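## Task

Rotate every knob in row A of the knob box (row A is the row closest to the side that has the socket) so that it points the same way as the matching knob in row C. Every other knob must finish pointing at the mark it points at now. The knobs must keep their settings on their own; a knob that stays set only while the robot holds it does not count.

## Robot and tools

Robot: two arms, left_arm and right_arm, each ending in a two-finger gripper. Each has a wrist camera, cam_left_wrist and cam_right_wrist, both 896x504 pixels (pinhole, focal length about 480 and 471 px, centre near (447, 252)).

Frame: one scene frame for both arms. Origin sits on the table surface midway between the arms; +z is up, +x reaches out over the table, and left_arm is on the +y side. The arm names do not tell you which side of an image something is on. For a gripper, the fingers extend along its own +z axis and close along its own y axis. The reported end_effector_position is the spot between the finger pads, roughly 1 cm short of the fingertips.

The 16-number row: every moving argument uses one flat list of 16 numbers covering both arms, even if only one arm should move. Order: left_arm x, y, z, qw, qx, qy, qz, opening, then right_arm x, y, z, qw, qx, qy, qz, opening. x, y, z are an absolute gripper position in metres in the scene frame; the quaternion is an absolute orientation in the scene frame, w first. Opening runs from -1 (closed) to +1 (fully open, 0.094 m). A row is rejected if its target lies more than 0.6 m from that arm's last reported position along any of that gripper's axes. To hold an orientation steady, resend the same target quaternion each time rather than copying the reported one, which drifts. An arm that should stay still needs its full last-reported pose and its intended opening in every call.

execute_actions: argument actions is a list holding zero or one item; optional pictures (boolean) turns the camera images on or off. An empty list just returns the state. An item with rows (1 to 15 rows of 16 numbers) and steps (1 to 15, default 15) runs that many control steps of 1/30 s, one row per step, repeating the last row if rows run out. An item with only steps (up to 300) is a wait, counted from the previous result, so your reply time eats into it. A rejected call sends nothing.

move: target is one 16-number row (absolute poses as above); speed is the path's top speed in m/s, 0.002 to 0.5, default 0.25, with turning capped at twice that value in rad/s. Each gripper follows a straight line toward its pose and both paths finish together, lasting 0.5 to 10 s; longer paths are cut off at 10 s. Rotation takes the shorter direction. Paths do not slow for obstacles or the other arm, and the real gripper can lag, wander and overshoot the speed, most of all near full reach. The opening is sent when the move begins. The result adds a move: line with the outcome (done, off_target, moving, held, fault), which limits acted (limits=paced: the sent pose was clipped; limits=held: some steps were blocked, after which the arm may jump quickly), and each gripper's distance from its target.

wait: seconds, 0 to 10; lets time pass with no new command.

zoom_image: camera (cam_left_wrist or cam_right_wrist) and region [x0, y0, x1, y1] in pixels of that camera's latest image, origin top-left, at most 504 by 504.

finished_scene: scene, the number of the current scene. It cannot be undone and reports whether the goal was met; the goal must hold on its own afterwards. Answering without any tool call ends all remaining work.

Motion details: every control step, the command is clipped to within 70 mm and 16 degrees of the measured gripper pose, then damped inverse kinematics drives the joints, favouring position over orientation. After an action ends, an arm only continues to its last clipped pose, so check the reported pose and send the remainder. Arms often stop 1 cm or more from the target, usually below it. Elbows never reach full straightness. Joint limits (rad): waist -2.880 to 2.880, shoulder 0.000 to 3.142, elbow 0.000 to 3.019, wrist pitch -1.693 to 1.571, wrist yaw -1.571 to 1.571, wrist roll -2.094 to 2.094.

Result lines: the state line gives left_arm and right_arm position and quaternion (the printed position can be off, more so at long reach). grip_measured is the finger opening on the command scale; the last joint value is the opening in metres; each gripper may read up to about 1 mm wrong. A pose unreachable line names an arm whose command the clearance check altered or stopped; HELD flags steps where your row was partly or fully not sent. A Hand target line shows where the controller is currently steering each gripper. FAULT marks an arm stop; MOTOR HOT appears from 85 °C, and at 100 °C an OVER-TEMPERATURE FAULT drops that arm.

Gripping: to hold something, command an opening below grip_measured, about 0.03 lower for a firm hold, less for a lighter one. Pads push roughly 50 to 62 N, less on very thin parts, with a brief spike at first contact.

Avoid: knocking anything off the table, letting the arms strike or press each other, fast contacts (speed raises impact) and targets far past a contact surface (they press harder), slips, drops and slams, and long holding that heats motors. Time spent, including reply time, counts against you, and smooth low-effort motion is preferred.

Each tool is called after "Emit:" by a JSON object that holds its "fn" and its "kwargs", one argument or row to a line.

## Session

I'll start by looking at the current state of the scene.

Emit:
{"fn": "execute_actions", "kwargs": {
  "actions": []
}}

Scene clock: 0.00 s of 8400.00 s.
left_arm: end_effector_position=(+0.2709, +0.1924, +0.1342) grip_measured=+1.000 end_effector_quat_wxyz=(+0.024, +0.889, +0.458, +0.005) | right_arm: end_effector_position=(+0.4803, -0.5391, +0.3266) grip_measured=+1.000 end_effector_quat_wxyz=(+0.112, +0.749, +0.653, +0.016)
Joint positions: left_arm=[-0.034  0.97   0.701 -1.264  0.031  1.977  0.094] | right_arm=[-0.275  1.605  1.762 -1.521  0.093  1.408  0.094]
Joint velocities: left_arm=[-0.005 -0.015 -0.022  0.007  0.037  0.022  0.   ] | right_arm=[-0.024 -0.005 -0.002 -0.002 -0.081  0.081  0.   ]
Hand target (left_arm): +0.280, +0.190, +0.145; +0.034, +0.889, +0.457, +0.016
Hand target (right_arm): +0.485, -0.540, +0.337; +0.123, +0.748, +0.652, +0.022

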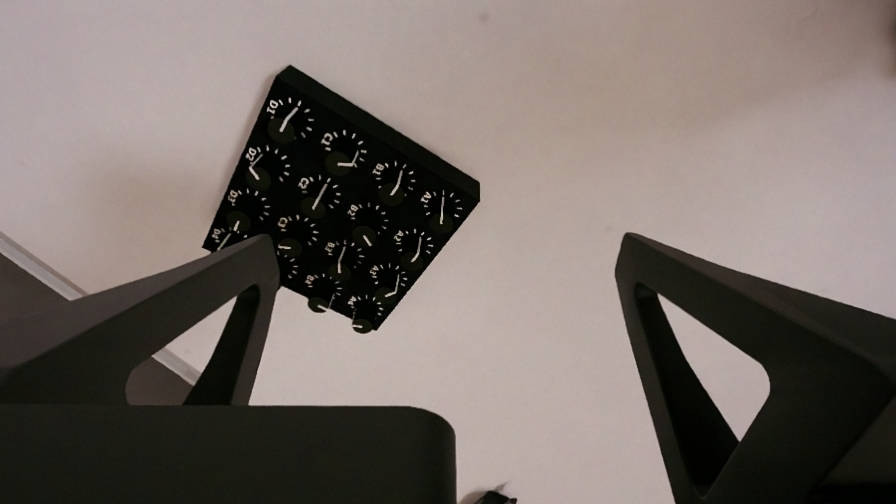

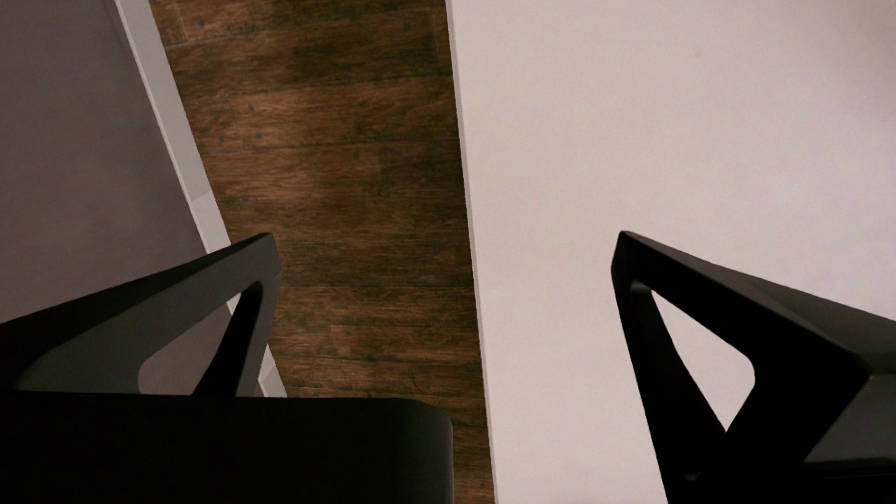

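Emit:
{"fn": "zoom_image", "kwargs": {
  "camera": "cam_left_wrist",
  "region": [190, 50, 500, 350]
}}

Region (190, 50, 500, 350) of cam_left_wrist's 896x504 image, scaled by 1.626, with more detail than that image has; it fills the top 488 rows of this view, and the rest is white.

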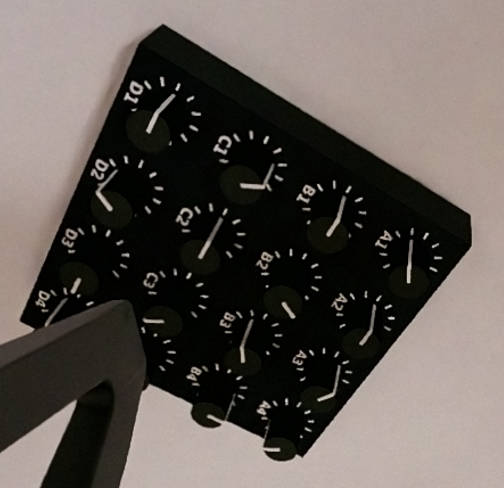

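Emit:
{"fn": "move", "kwargs": {
  "target": [0.325, 0.184, 0.14, 0.2588, 0.0, 0.9659, 0.0, 1.0, 0.4803, -0.5391, 0.3266, 0.112, 0.749, 0.653, 0.016, 1.0],
  "speed": 0.3
}}

Scene clock: 107.53 s of 8400.00 s.
left_arm: end_effector_position=(+0.3227, +0.1868, +0.1419) grip_measured=+1.000 end_effector_quat_wxyz=(+0.255, +0.005, +0.967, +0.001) | right_arm: end_effector_position=(+0.4803, -0.5391, +0.3266) grip_measured=+1.000 end_effector_quat_wxyz=(+0.112, +0.749, +0.653, +0.016)
Joint positions: left_arm=[-0.118  0.794  0.552 -0.832 -0.143 -0.248  0.094] | right_arm=[-0.275  1.605  1.762 -1.521  0.093  1.408  0.094]
Joint velocities: left_arm=[-0.005 -0.015 -0.017  0.002  0.051 -0.022  0.   ] | right_arm=[-0.005 -0.015  0.017 -0.002  0.051  0.007  0.   ]
Hand target (left_arm): +0.324, +0.184, +0.141; +0.259, -0.000, +0.966, -0.003
Hand target (right_arm): +0.480, -0.539, +0.327; +0.112, +0.749, +0.653, +0.016
Off the commanded pose (left_arm): 0.004 m, 1 deg.
Off the commanded pose (right_arm): 0.000 m, 0 deg.
After step 90, 100.20 s passed at rest.
move: done

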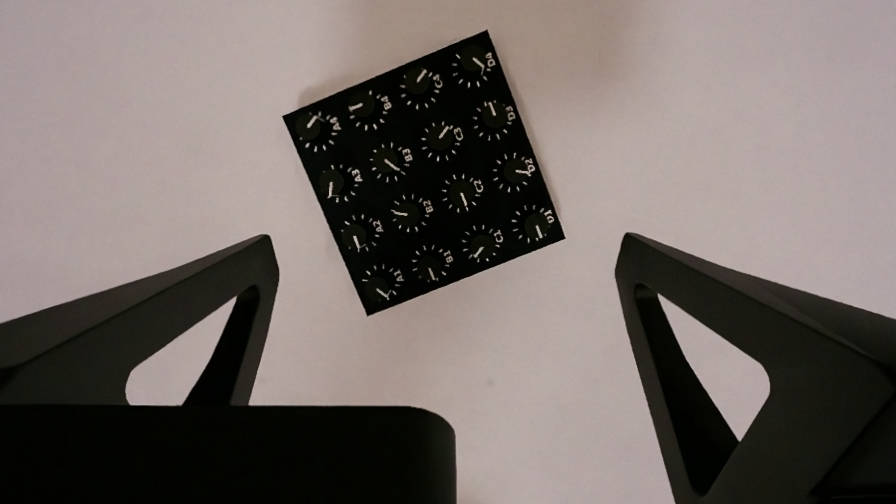

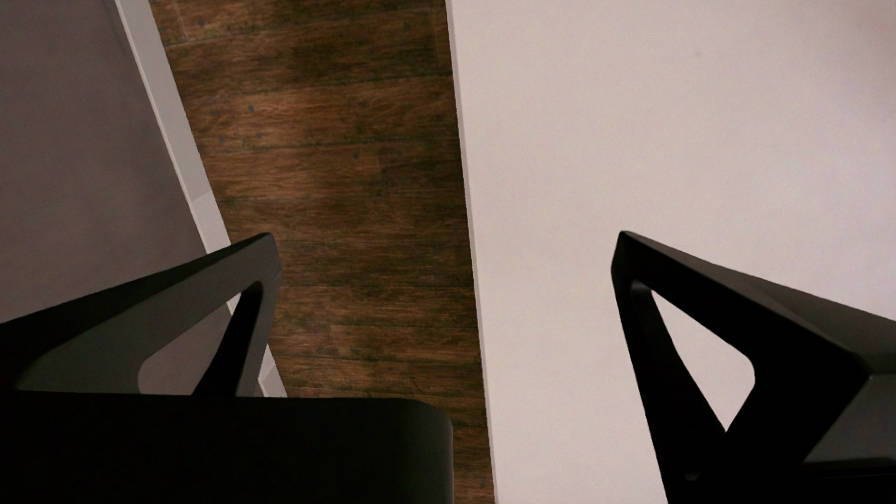

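Emit:
{"fn": "zoom_image", "kwargs": {
  "camera": "cam_left_wrist",
  "region": [270, 20, 580, 330]
}}

Emit:
{"fn": "zoom_image", "kwargs": {
  "camera": "cam_left_wrist",
  "region": [280, 60, 430, 210]
}}

Emit:
{"fn": "zoom_image", "kwargs": {
  "camera": "cam_left_wrist",
  "region": [320, 170, 470, 320]
}}

Emit:
{"fn": "zoom_image", "kwargs": {
  "camera": "cam_left_wrist",
  "region": [390, 30, 540, 180]
}}

Emit:
{"fn": "zoom_image", "kwargs": {
  "camera": "cam_left_wrist",
  "region": [425, 135, 575, 285]
}}

Region (270, 20, 580, 330) of cam_left_wrist's 896x504 image, scaled by 1.626, with more detail than that image has.

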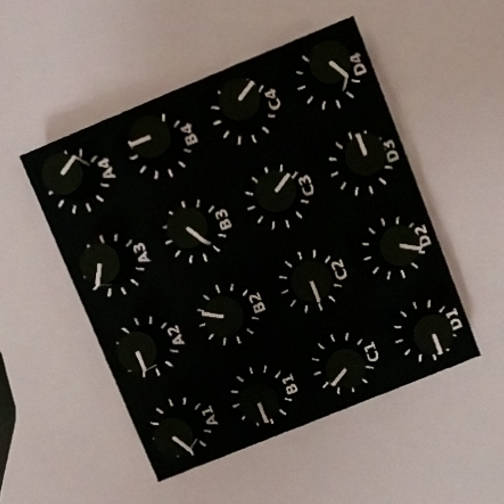

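Region (280, 60, 430, 210) of cam_left_wrist's 896x504 image, scaled by 3.360, with more detail than that image has.

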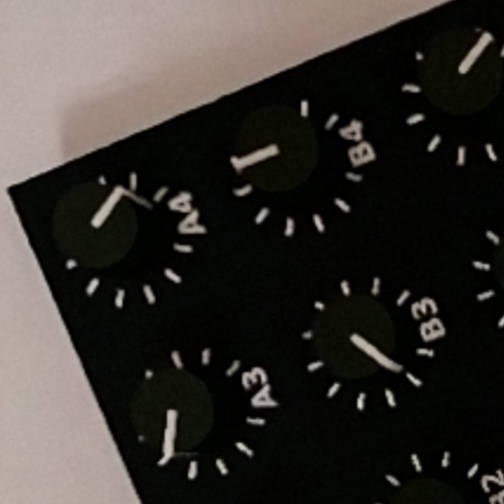

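Region (320, 170, 470, 320) of cam_left_wrist's 896x504 image, scaled by 3.360, with more detail than that image has.

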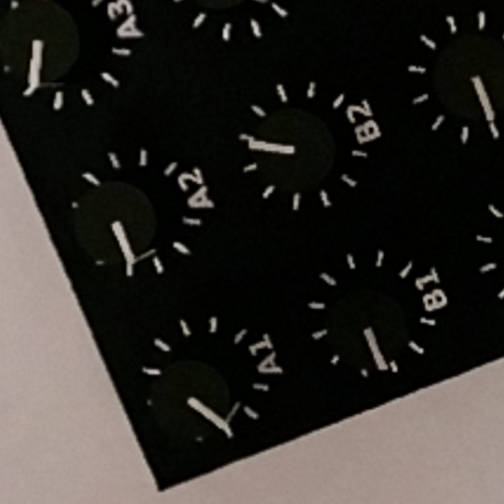

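Region (390, 30, 540, 180) of cam_left_wrist's 896x504 image, scaled by 3.360, with more detail than that image has.

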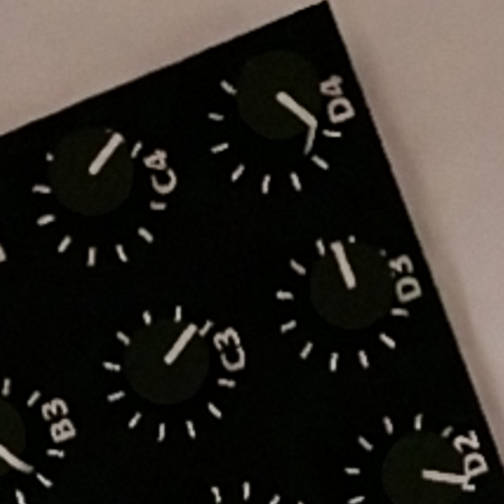

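Region (425, 135, 575, 285) of cam_left_wrist's 896x504 image, scaled by 3.360, with more detail than that image has.

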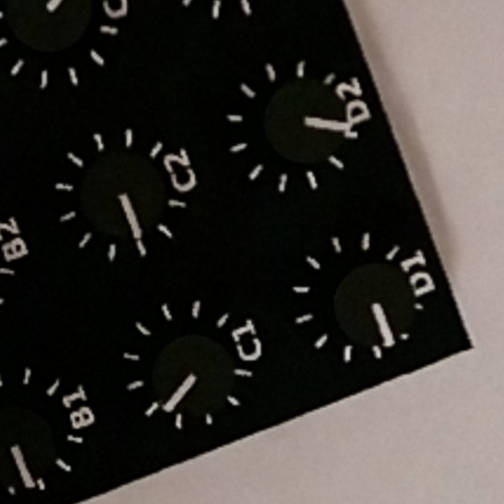

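Emit:
{"fn": "zoom_image", "kwargs": {
  "camera": "cam_left_wrist",
  "region": [100, 200, 340, 440]
}}

Emit:
{"fn": "zoom_image", "kwargs": {
  "camera": "cam_left_wrist",
  "region": [580, 200, 884, 504]
}}

Region (100, 200, 340, 440) of cam_left_wrist's 896x504 image, scaled by 2.100, with more detail than that image has.

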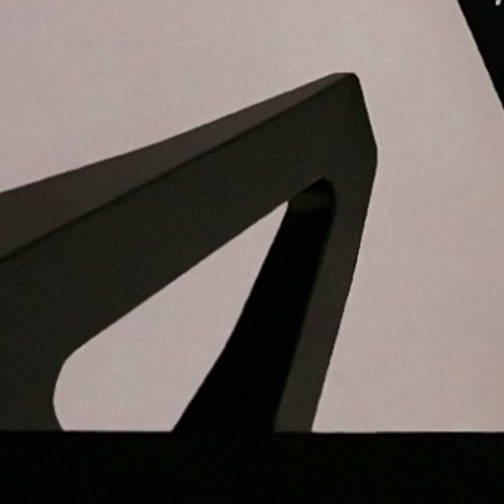

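Region (580, 200, 884, 504) of cam_left_wrist's 896x504 image, scaled by 1.658, with more detail than that image has.

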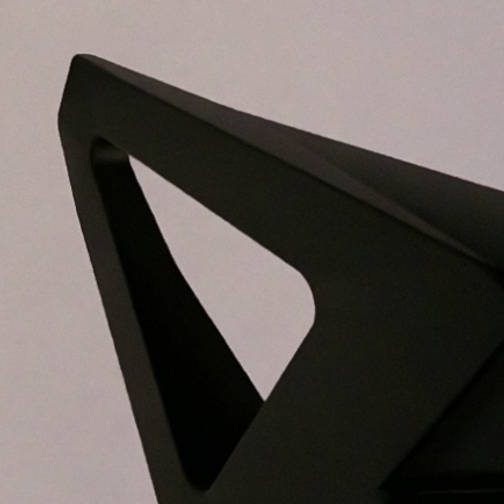

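Emit:
{"fn": "move", "kwargs": {
  "target": [0.300, 0.221, 0.078, 0.0, 0.0, 1.0, 0.0, -0.5, 0.4803, -0.5391, 0.3266, 0.112, 0.749, 0.653, 0.016, 1.0],
  "speed": 0.2
}}

Scene clock: 221.10 s of 8400.00 s.
left_arm: end_effector_position=(+0.2788, +0.2226, +0.0591) grip_measured=-0.499 end_effector_quat_wxyz=(-0.022, -0.006, +1.000, +0.008) | right_arm: end_effector_position=(+0.4803, -0.5391, +0.3266) grip_measured=+1.000 end_effector_quat_wxyz=(+0.112, +0.749, +0.653, +0.016)
Joint positions: left_arm=[ 0.065  1.15   0.601 -1.067 -0.01  -0.126  0.024] | right_arm=[-0.275  1.605  1.762 -1.521  0.093  1.408  0.094]
Joint velocities: left_arm=[ 0.005 -0.015  0.002  0.002 -0.007 -0.022 -0.001] | right_arm=[-0.005 -0.015  0.002  0.002  0.037  0.022  0.   ]
Hand target (left_arm): +0.300, +0.222, +0.077; +0.001, -0.001, +1.000, +0.004
Hand target (right_arm): +0.480, -0.539, +0.327; +0.112, +0.749, +0.653, +0.016
Off the commanded pose (left_arm): 0.028 m, 3 deg.
Off the commanded pose (right_arm): 0.000 m, 0 deg.
After step 90, 108.90 s passed at rest.
move: off_target (left_arm)

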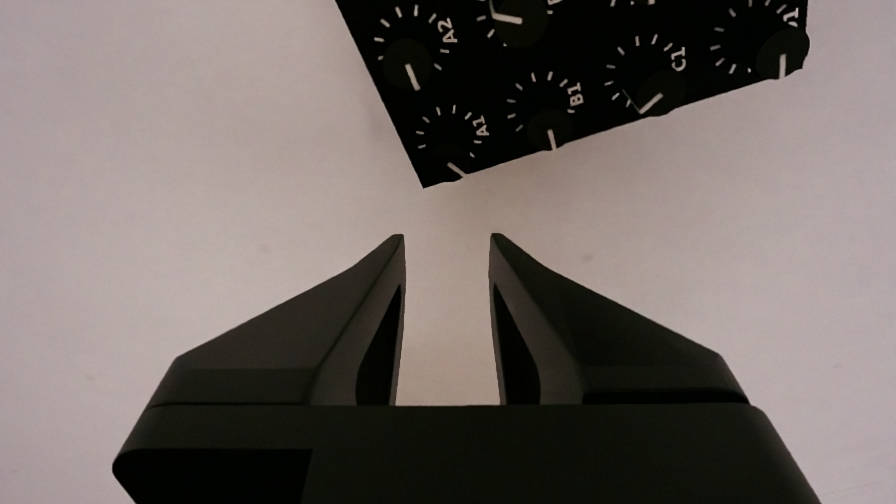

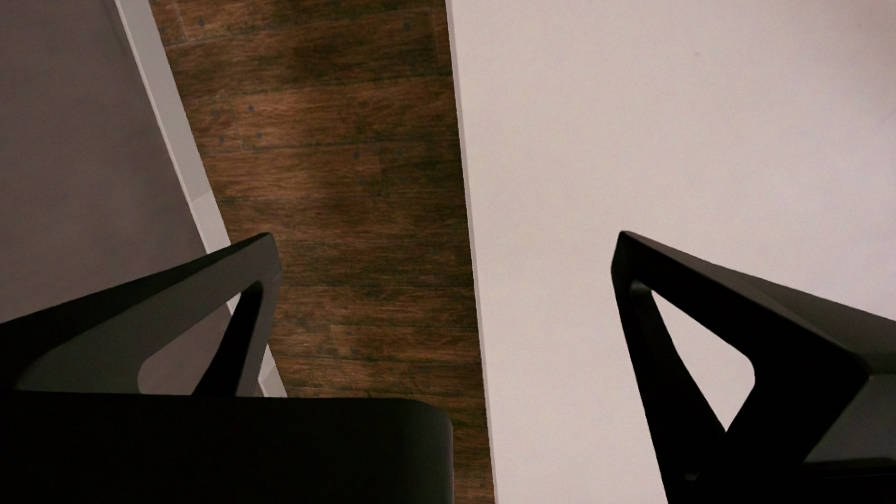

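Emit:
{"fn": "zoom_image", "kwargs": {
  "camera": "cam_left_wrist",
  "region": [350, 0, 610, 260]
}}

Emit:
{"fn": "zoom_image", "kwargs": {
  "camera": "cam_left_wrist",
  "region": [390, 85, 510, 205]
}}

Region (350, 0, 610, 260) of cam_left_wrist's 896x504 image, scaled by 1.938, with more detail than that image has.

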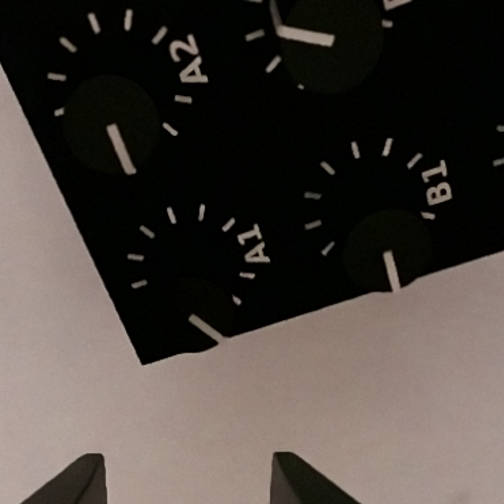

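Region (390, 85, 510, 205) of cam_left_wrist's 896x504 image, scaled by 4.200, with more detail than that image has.

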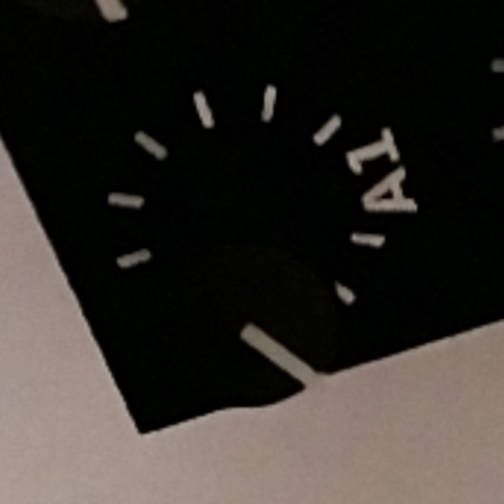

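Emit:
{"fn": "move", "kwargs": {
  "target": [0.325, 0.222, 0.097, 0.0, 0.0, 1.0, 0.0, -0.5, 0.4803, -0.5391, 0.3266, 0.112, 0.749, 0.653, 0.016, 1.0],
  "speed": 0.15
}}

Scene clock: 328.60 s of 8400.00 s.
left_arm: end_effector_position=(+0.3083, +0.2216, +0.0839) grip_measured=-0.499 end_effector_quat_wxyz=(-0.014, -0.005, +1.000, +0.003) | right_arm: end_effector_position=(+0.4803, -0.5391, +0.3266) grip_measured=+1.000 end_effector_quat_wxyz=(+0.112, +0.749, +0.653, +0.016)
Joint positions: left_arm=[ 0.078  1.184  0.701 -1.116 -0.003 -0.11   0.024] | right_arm=[-0.275  1.605  1.762 -1.521  0.093  1.408  0.094]
Joint velocities: left_arm=[-0.005  0.015 -0.017 -0.012  0.007 -0.007 -0.   ] | right_arm=[ 0.005 -0.015 -0.022 -0.017 -0.037  0.022  0.   ]
Hand target (left_arm): +0.324, +0.222, +0.097; +0.000, -0.000, +1.000, +0.000
Hand target (right_arm): +0.480, -0.539, +0.327; +0.112, +0.749, +0.653, +0.016
Off the commanded pose (left_arm): 0.021 m, 2 deg.
Off the commanded pose (right_arm): 0.000 m, 0 deg.
After step 90, 103.70 s passed at rest.
move: off_target (left_arm)

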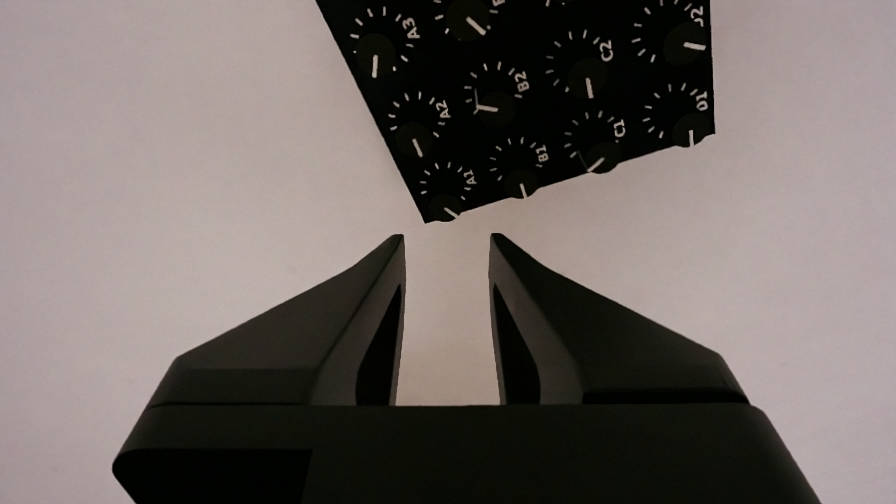

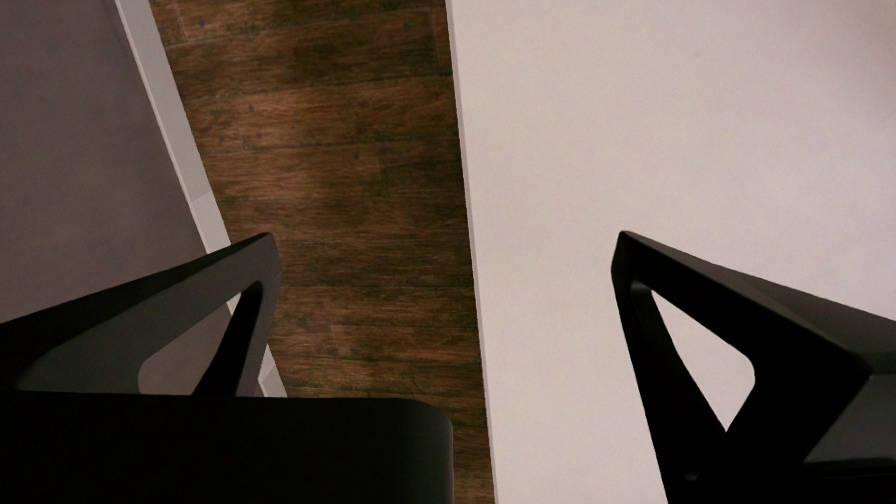

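Emit:
{"fn": "move", "kwargs": {
  "target": [0.301, 0.2228, 0.060, 0.0, 0.0, 1.0, 0.0, -0.5, 0.4803, -0.5391, 0.3266, 0.112, 0.749, 0.653, 0.016, 1.0],
  "speed": 0.05
}}

Scene clock: 333.33 s of 8400.00 s.
left_arm: end_effector_position=(+0.2994, +0.2225, +0.0604) grip_measured=-0.499 end_effector_quat_wxyz=(-0.005, -0.004, +1.000, +0.002) | right_arm: end_effector_position=(+0.4803, -0.5391, +0.3266) grip_measured=+1.000 end_effector_quat_wxyz=(+0.112, +0.749, +0.653, +0.016)
Joint positions: left_arm=[ 0.078  1.184  0.631 -1.028 -0.003 -0.109  0.024] | right_arm=[-0.275  1.605  1.762 -1.521  0.093  1.408  0.094]
Joint velocities: left_arm=[-0.005 -0.005 -0.002  0.002 -0.007 -0.051 -0.001] | right_arm=[-0.005 -0.005 -0.012 -0.002  0.037 -0.081  0.   ]
Hand target (left_arm): +0.301, +0.223, +0.060; -0.000, -0.000, +1.000, +0.000
Hand target (right_arm): +0.480, -0.539, +0.327; +0.112, +0.749, +0.653, +0.016
Off the commanded pose (left_arm): 0.002 m, 1 deg.
Off the commanded pose (right_arm): 0.000 m, 0 deg.
After step 90, 0.97 s passed at rest.
move: done

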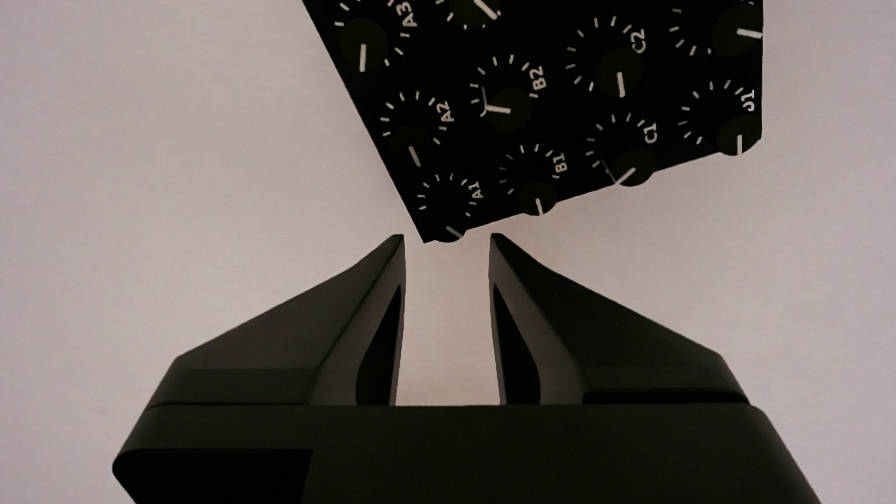

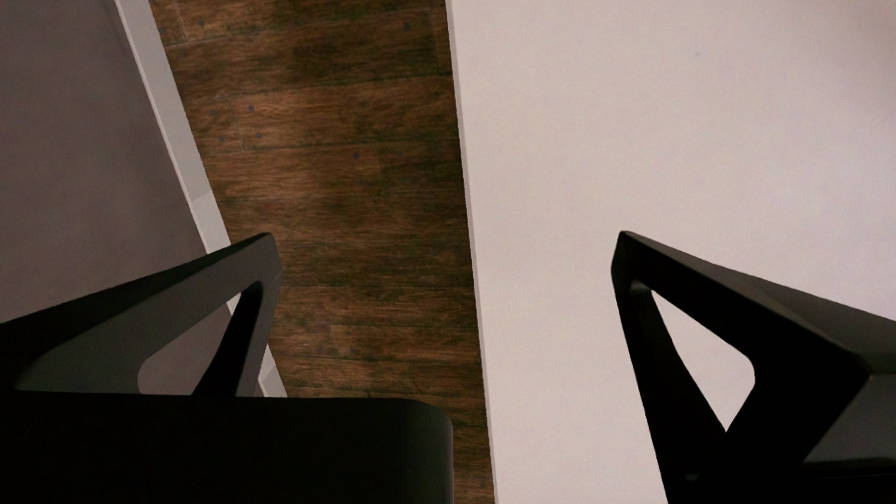

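As predicted, approaching with the elbow decreasing is accurate. Let me zoom in to check alignment.

Emit:
{"fn": "zoom_image", "kwargs": {
  "camera": "cam_left_wrist",
  "region": [377, 150, 517, 290]
}}

Emit:
{"fn": "zoom_image", "kwargs": {
  "camera": "cam_left_wrist",
  "region": [360, 60, 600, 300]
}}

Region (377, 150, 517, 290) of cam_left_wrist's 896x504 image, scaled by 3.600, with more detail than that image has.

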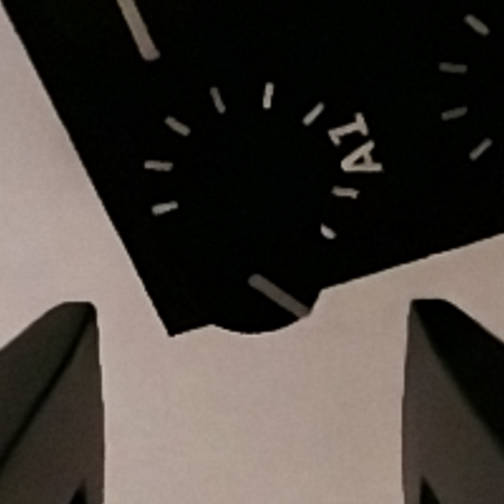

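Region (360, 60, 600, 300) of cam_left_wrist's 896x504 image, scaled by 2.100, with more detail than that image has.

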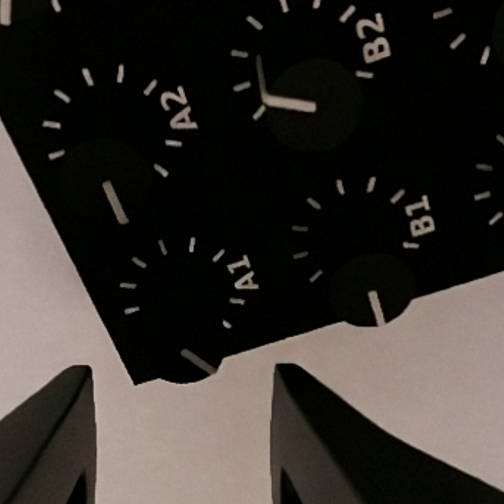

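Emit:
{"fn": "move", "kwargs": {
  "target": [0.302, 0.2228, 0.042, 0.005, 0.0, 1.0, 0.0, -0.5, 0.4803, -0.5391, 0.3266, 0.112, 0.749, 0.653, 0.016, 1.0],
  "speed": 0.03
}}

Scene clock: 364.13 s of 8400.00 s.
left_arm: end_effector_position=(+0.3018, +0.2223, +0.0448) grip_measured=-0.499 end_effector_quat_wxyz=(+0.005, -0.004, +1.000, +0.001) | right_arm: end_effector_position=(+0.4803, -0.5391, +0.3266) grip_measured=+1.000 end_effector_quat_wxyz=(+0.112, +0.749, +0.653, +0.016)
Joint positions: left_arm=[ 0.078  1.208  0.6   -0.954 -0.003 -0.109  0.024] | right_arm=[-0.275  1.605  1.762 -1.521  0.093  1.408  0.094]
Joint velocities: left_arm=[ 0.005 -0.005 -0.002  0.007  0.022  0.022 -0.   ] | right_arm=[-0.005  0.015 -0.027  0.017 -0.007 -0.007  0.   ]
Hand target (left_arm): +0.302, +0.223, +0.042; +0.005, -0.000, +1.000, -0.000
Hand target (right_arm): +0.480, -0.539, +0.327; +0.112, +0.749, +0.653, +0.016
Off the commanded pose (left_arm): 0.003 m, 0 deg.
Off the commanded pose (right_arm): 0.000 m, 0 deg.
After step 90, 26.93 s passed at rest.
move: done

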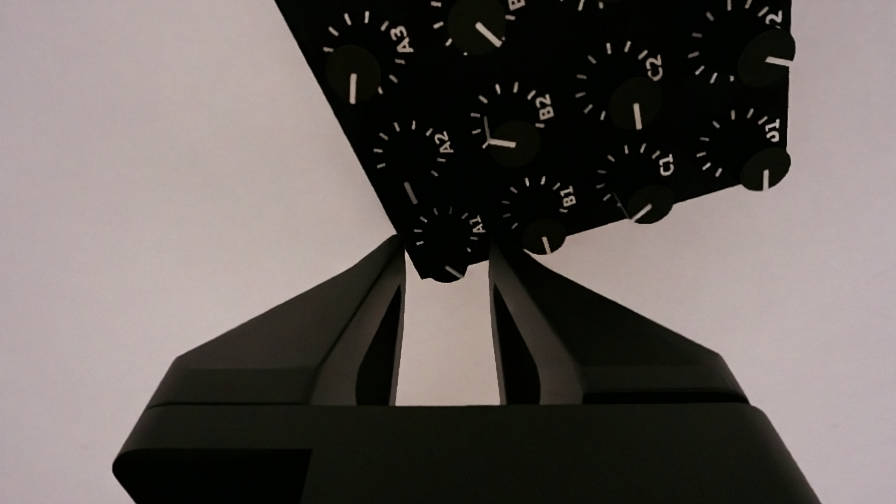

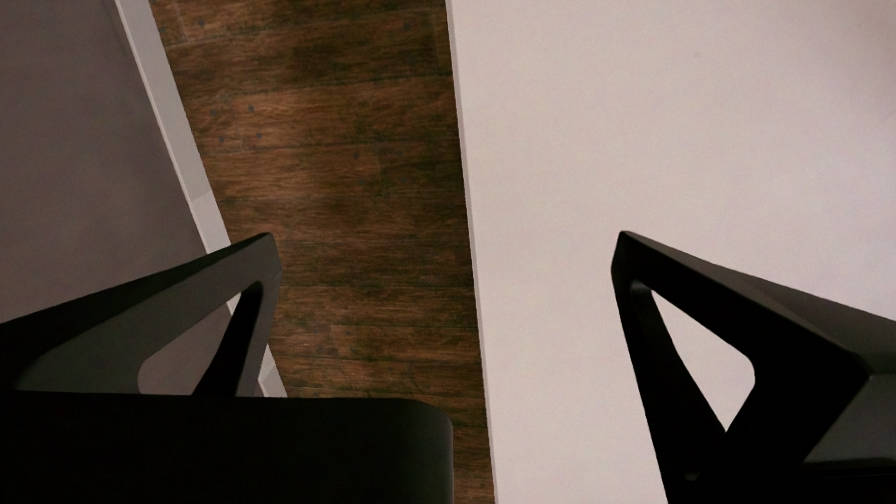

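Emit:
{"fn": "zoom_image", "kwargs": {
  "camera": "cam_left_wrist",
  "region": [377, 180, 517, 320]
}}

Region (377, 180, 517, 320) of cam_left_wrist's 896x504 image, scaled by 3.600, with more detail than that image has.

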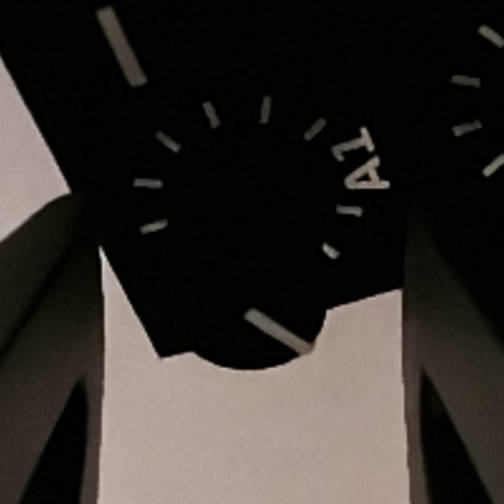

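Emit:
{"fn": "move", "kwargs": {
  "target": [0.3003, 0.2229, 0.037, 0.001, 0.0, 1.0, 0.0, -0.5, 0.4803, -0.5391, 0.3266, 0.112, 0.749, 0.653, 0.016, 1.0],
  "speed": 0.02
}}

Scene clock: 392.60 s of 8400.00 s.
left_arm: end_effector_position=(+0.2999, +0.2225, +0.0395) grip_measured=-0.499 end_effector_quat_wxyz=(+0.000, -0.004, +1.000, +0.001) | right_arm: end_effector_position=(+0.4803, -0.5391, +0.3266) grip_measured=+1.000 end_effector_quat_wxyz=(+0.112, +0.749, +0.653, +0.016)
Joint positions: left_arm=[ 0.078  1.219  0.593 -0.943 -0.003 -0.109  0.024] | right_arm=[-0.275  1.605  1.762 -1.521  0.093  1.408  0.094]
Joint velocities: left_arm=[ 0.005 -0.005  0.002 -0.002 -0.051 -0.081 -0.   ] | right_arm=[-0.005  0.005 -0.002  0.007  0.066  0.051  0.   ]
Hand target (left_arm): +0.300, +0.223, +0.037; +0.001, -0.000, +1.000, +0.000
Hand target (right_arm): +0.480, -0.539, +0.327; +0.112, +0.749, +0.653, +0.016
Off the commanded pose (left_arm): 0.003 m, 1 deg.
Off the commanded pose (right_arm): 0.000 m, 0 deg.
After step 90, 24.70 s passed at rest.
move: done

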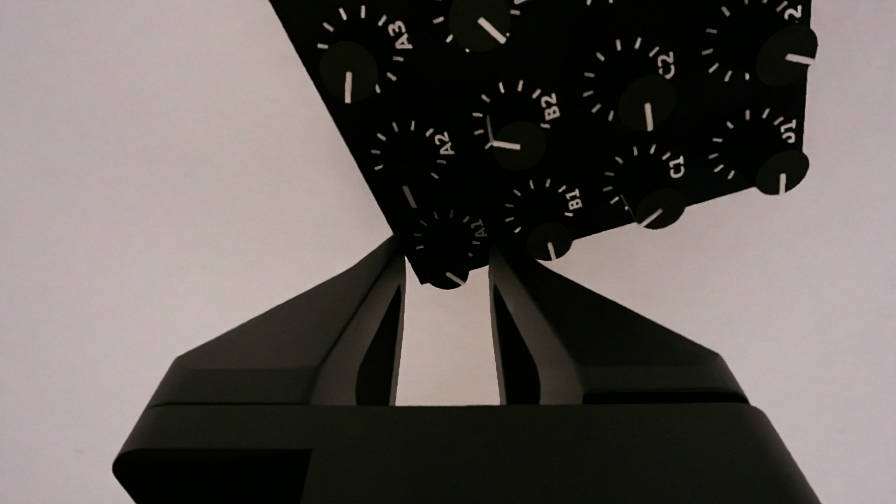

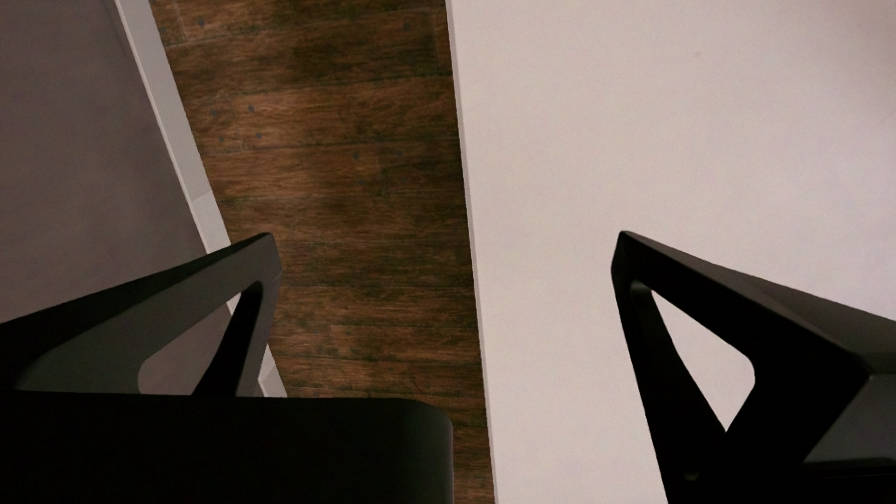

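Emit:
{"fn": "zoom_image", "kwargs": {
  "camera": "cam_left_wrist",
  "region": [377, 180, 517, 320]
}}

Region (377, 180, 517, 320) of cam_left_wrist's 896x504 image, scaled by 3.600, with more detail than that image has.

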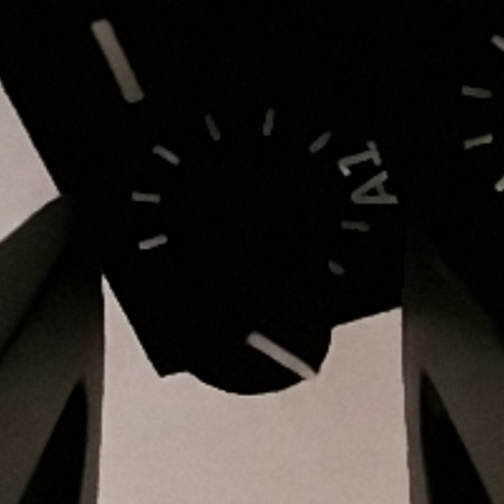

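Emit:
{"fn": "execute_actions", "kwargs": {
  "actions": [
    {"rows": [[0.2999,0.2225,0.0395,0.0,-0.004,1.0,0.001,-0.54,0.4803,-0.5391,0.3266,0.112,0.749,0.653,0.016,1.0],[0.2999,0.2225,0.0395,0.0,-0.004,1.0,0.001,-0.58,0.4803,-0.5391,0.3266,0.112,0.749,0.653,0.016,1.0],[0.2999,0.2225,0.0395,0.0,-0.004,1.0,0.001,-0.62,0.4803,-0.5391,0.3266,0.112,0.749,0.653,0.016,1.0],[0.2999,0.2225,0.0395,0.0,-0.004,1.0,0.001,-0.65,0.4803,-0.5391,0.3266,0.112,0.749,0.653,0.016,1.0],[0.2999,0.2225,0.0395,0.0,-0.004,1.0,0.001,-0.68,0.4803,-0.5391,0.3266,0.112,0.749,0.653,0.016,1.0],[0.2999,0.2225,0.0395,0.0,-0.004,1.0,0.001,-0.70,0.4803,-0.5391,0.3266,0.112,0.749,0.653,0.016,1.0],[0.2999,0.2225,0.0395,0.0,-0.004,1.0,0.001,-0.71,0.4803,-0.5391,0.3266,0.112,0.749,0.653,0.016,1.0],[0.2999,0.2225,0.0395,0.0,-0.004,1.0,0.001,-0.72,0.4803,-0.5391,0.3266,0.112,0.749,0.653,0.016,1.0],[0.2999,0.2225,0.0395,0.0,-0.004,1.0,0.001,-0.73,0.4803,-0.5391,0.3266,0.112,0.749,0.653,0.016,1.0],[0.2999,0.2225,0.0395,0.0,-0.004,1.0,0.001,-0.74,0.4803,-0.5391,0.3266,0.112,0.749,0.653,0.016,1.0],[0.2999,0.2225,0.0395,0.0,-0.004,1.0,0.001,-0.75,0.4803,-0.5391,0.3266,0.112,0.749,0.653,0.016,1.0],[0.2999,0.2225,0.0395,0.0,-0.004,1.0,0.001,-0.76,0.4803,-0.5391,0.3266,0.112,0.749,0.653,0.016,1.0],[0.2999,0.2225,0.0395,0.0,-0.004,1.0,0.001,-0.77,0.4803,-0.5391,0.3266,0.112,0.749,0.653,0.016,1.0]], "steps": 15}
  ]
}}

Scene clock: 422.30 s of 8400.00 s.
left_arm: end_effector_position=(+0.3000, +0.2225, +0.0395) grip_measured=-0.764 end_effector_quat_wxyz=(+0.001, -0.004, +1.000, +0.001) | right_arm: end_effector_position=(+0.4803, -0.5391, +0.3266) grip_measured=+1.000 end_effector_quat_wxyz=(+0.112, +0.749, +0.653, +0.016)
Joint positions: left_arm=[ 0.078  1.219  0.593 -0.943 -0.003 -0.109  0.011] | right_arm=[-0.275  1.605  1.762 -1.521  0.093  1.408  0.094]
Joint velocities: left_arm=[-0.005 -0.005 -0.002 -0.017  0.007 -0.081 -0.001] | right_arm=[ 0.015 -0.005  0.007 -0.007  0.007 -0.081  0.   ]
Hand target (left_arm): +0.300, +0.222, +0.039; +0.000, -0.004, +1.000, +0.001
Hand target (right_arm): +0.480, -0.539, +0.327; +0.112, +0.749, +0.653, +0.016
Off the commanded pose (left_arm): 0.000 m, 0 deg.
Off the commanded pose (right_arm): 0.000 m, 0 deg.
Steps of this call (steps 1 to 90: nothing new was sent; then 26.20 s passed at rest; steps 91 to 105: all 15 steps of this action). Readings (end_effector_position):
91: left_arm (+0.3000, +0.2225, +0.0395) | right_arm (+0.4803, -0.5391, +0.3266)
92: left_arm (+0.3000, +0.2225, +0.0395) | right_arm (+0.4803, -0.5391, +0.3266)
94: left_arm (+0.3000, +0.2225, +0.0395) | right_arm (+0.4803, -0.5391, +0.3266)
98: left_arm (+0.3000, +0.2225, +0.0395) | right_arm (+0.4803, -0.5391, +0.3266)
105: the state above

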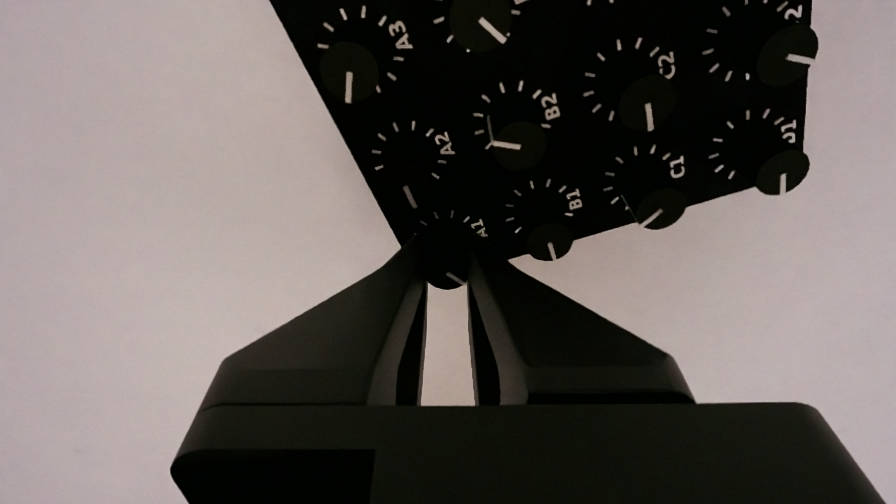

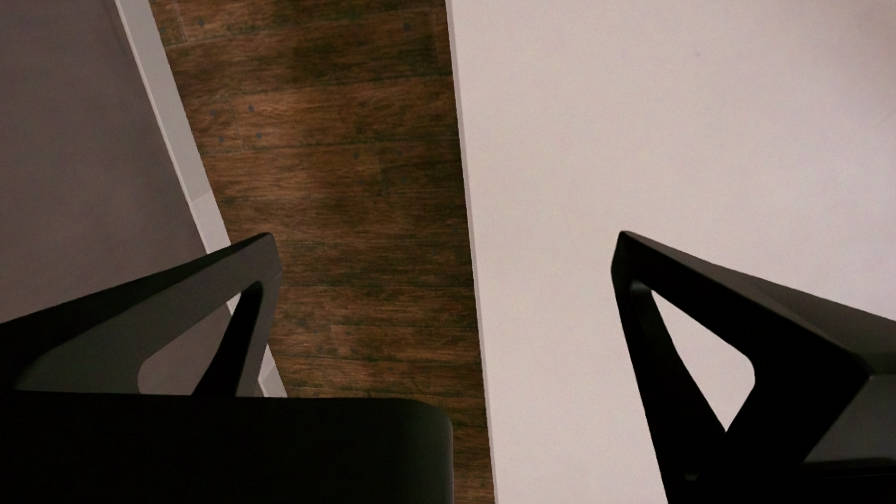

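Emit:
{"fn": "move", "kwargs": {
  "target": [0.3000, 0.2225, 0.0395, 0.0, 0.7071, 0.7071, 0.0, -0.79, 0.4803, -0.5391, 0.3266, 0.112, 0.749, 0.653, 0.016, 1.0],
  "speed": 0.3
}}

Scene clock: 434.70 s of 8400.00 s.
left_arm: end_effector_position=(+0.3000, +0.2227, +0.0395) grip_measured=-0.779 end_effector_quat_wxyz=(-0.001, +0.700, +0.714, +0.002) | right_arm: end_effector_position=(+0.4803, -0.5391, +0.3266) grip_measured=+1.000 end_effector_quat_wxyz=(+0.112, +0.749, +0.653, +0.016)
Joint positions: left_arm=[ 0.078  1.219  0.593 -0.943 -0.004  1.45   0.01 ] | right_arm=[-0.275  1.605  1.762 -1.521  0.093  1.408  0.094]
Joint velocities: left_arm=[-0.005 -0.015  0.002 -0.012 -0.022  0.037 -0.   ] | right_arm=[-0.005 -0.015 -0.002 -0.002 -0.007  0.051  0.   ]
Hand target (left_arm): +0.300, +0.222, +0.039; -0.000, +0.707, +0.707, +0.000
Hand target (right_arm): +0.480, -0.539, +0.327; +0.112, +0.749, +0.653, +0.016
Off the commanded pose (left_arm): 0.000 m, 1 deg.
Off the commanded pose (right_arm): 0.000 m, 0 deg.
After step 90, 6.17 s passed at rest.
move: done

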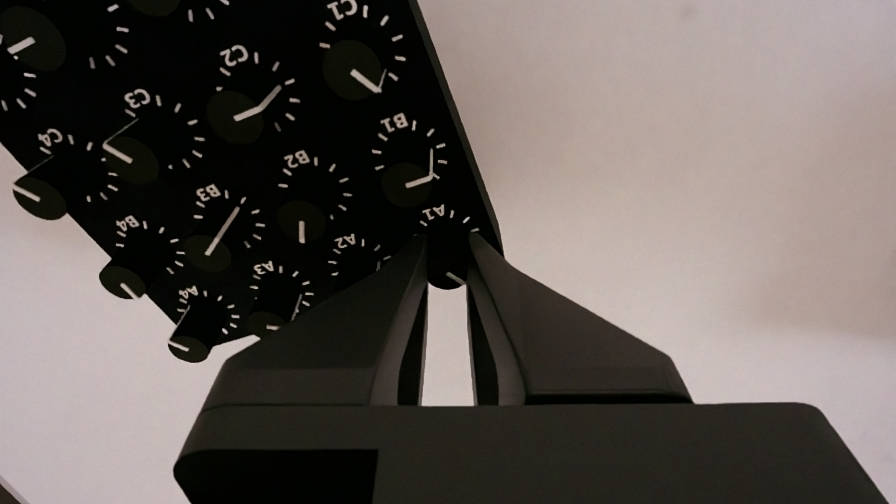

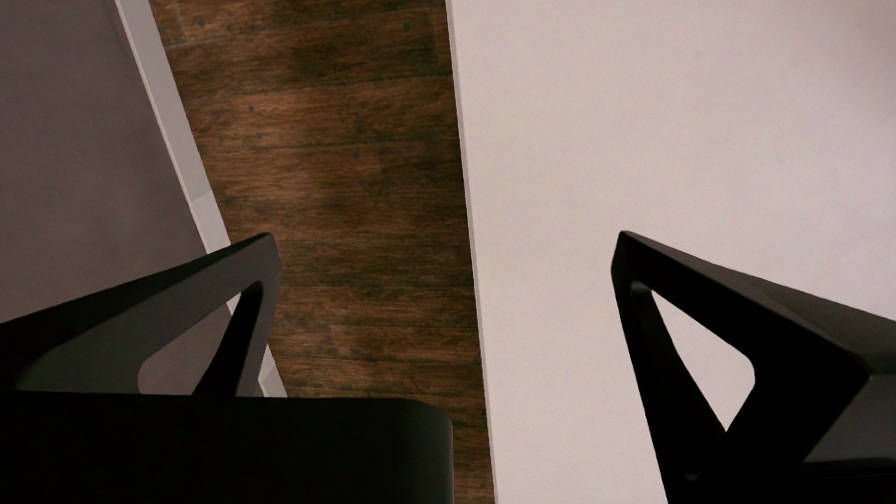

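Emit:
{"fn": "move", "kwargs": {
  "target": [0.3000, 0.2227, 0.070, 0.022, 0.700, 0.714, 0.021, -0.5, 0.4803, -0.5391, 0.3266, 0.112, 0.749, 0.653, 0.016, 1.0],
  "speed": 0.03
}}

Scene clock: 529.40 s of 8400.00 s.
left_arm: end_effector_position=(+0.2941, +0.2233, +0.0624) grip_measured=-0.501 end_effector_quat_wxyz=(+0.015, +0.701, +0.713, +0.015) | right_arm: end_effector_position=(+0.4803, -0.5391, +0.3266) grip_measured=+1.000 end_effector_quat_wxyz=(+0.112, +0.749, +0.653, +0.016)
Joint positions: left_arm=[ 0.078  1.123  0.593 -0.998 -0.004  1.453  0.023] | right_arm=[-0.275  1.605  1.762 -1.521  0.093  1.408  0.094]
Joint velocities: left_arm=[-0.005 -0.015  0.002 -0.012  0.022  0.007  0.   ] | right_arm=[ 0.015 -0.005  0.007 -0.017  0.037 -0.066  0.   ]
Hand target (left_arm): +0.300, +0.223, +0.070; +0.022, +0.700, +0.714, +0.021
Hand target (right_arm): +0.480, -0.539, +0.327; +0.112, +0.749, +0.653, +0.016
Off the commanded pose (left_arm): 0.010 m, 1 deg.
Off the commanded pose (right_arm): 0.000 m, 0 deg.
After step 90, 90.43 s passed at rest.
move: done

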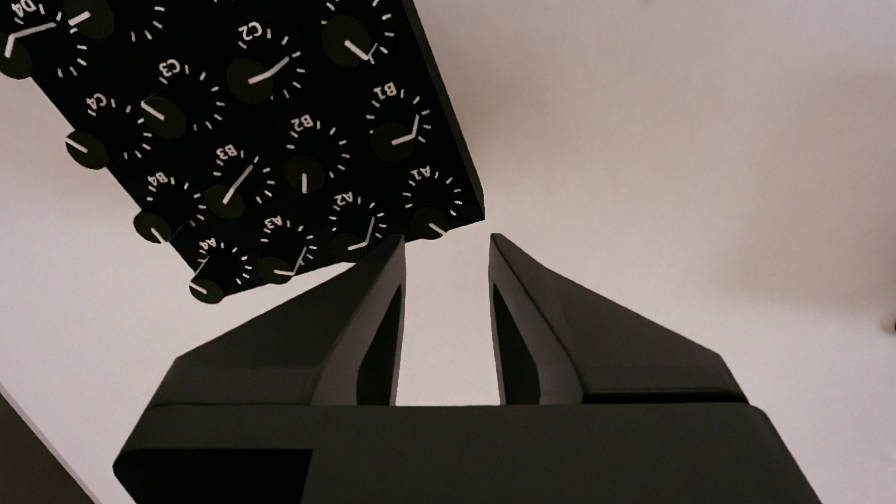

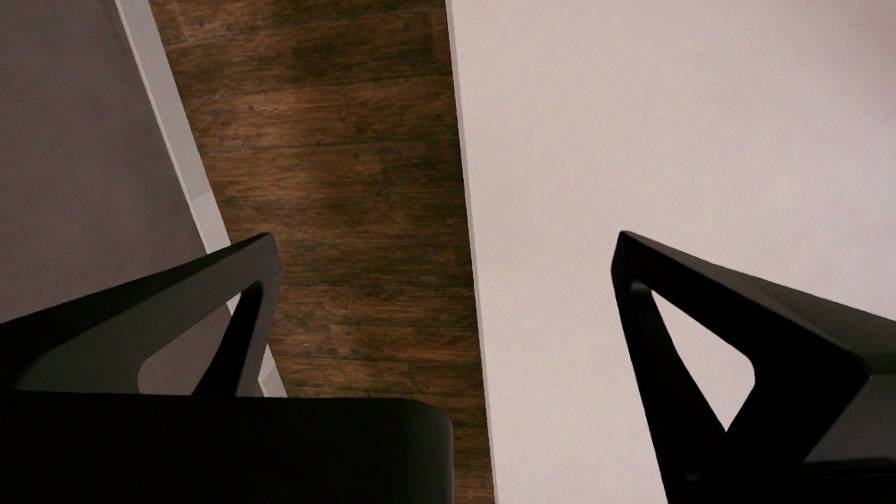

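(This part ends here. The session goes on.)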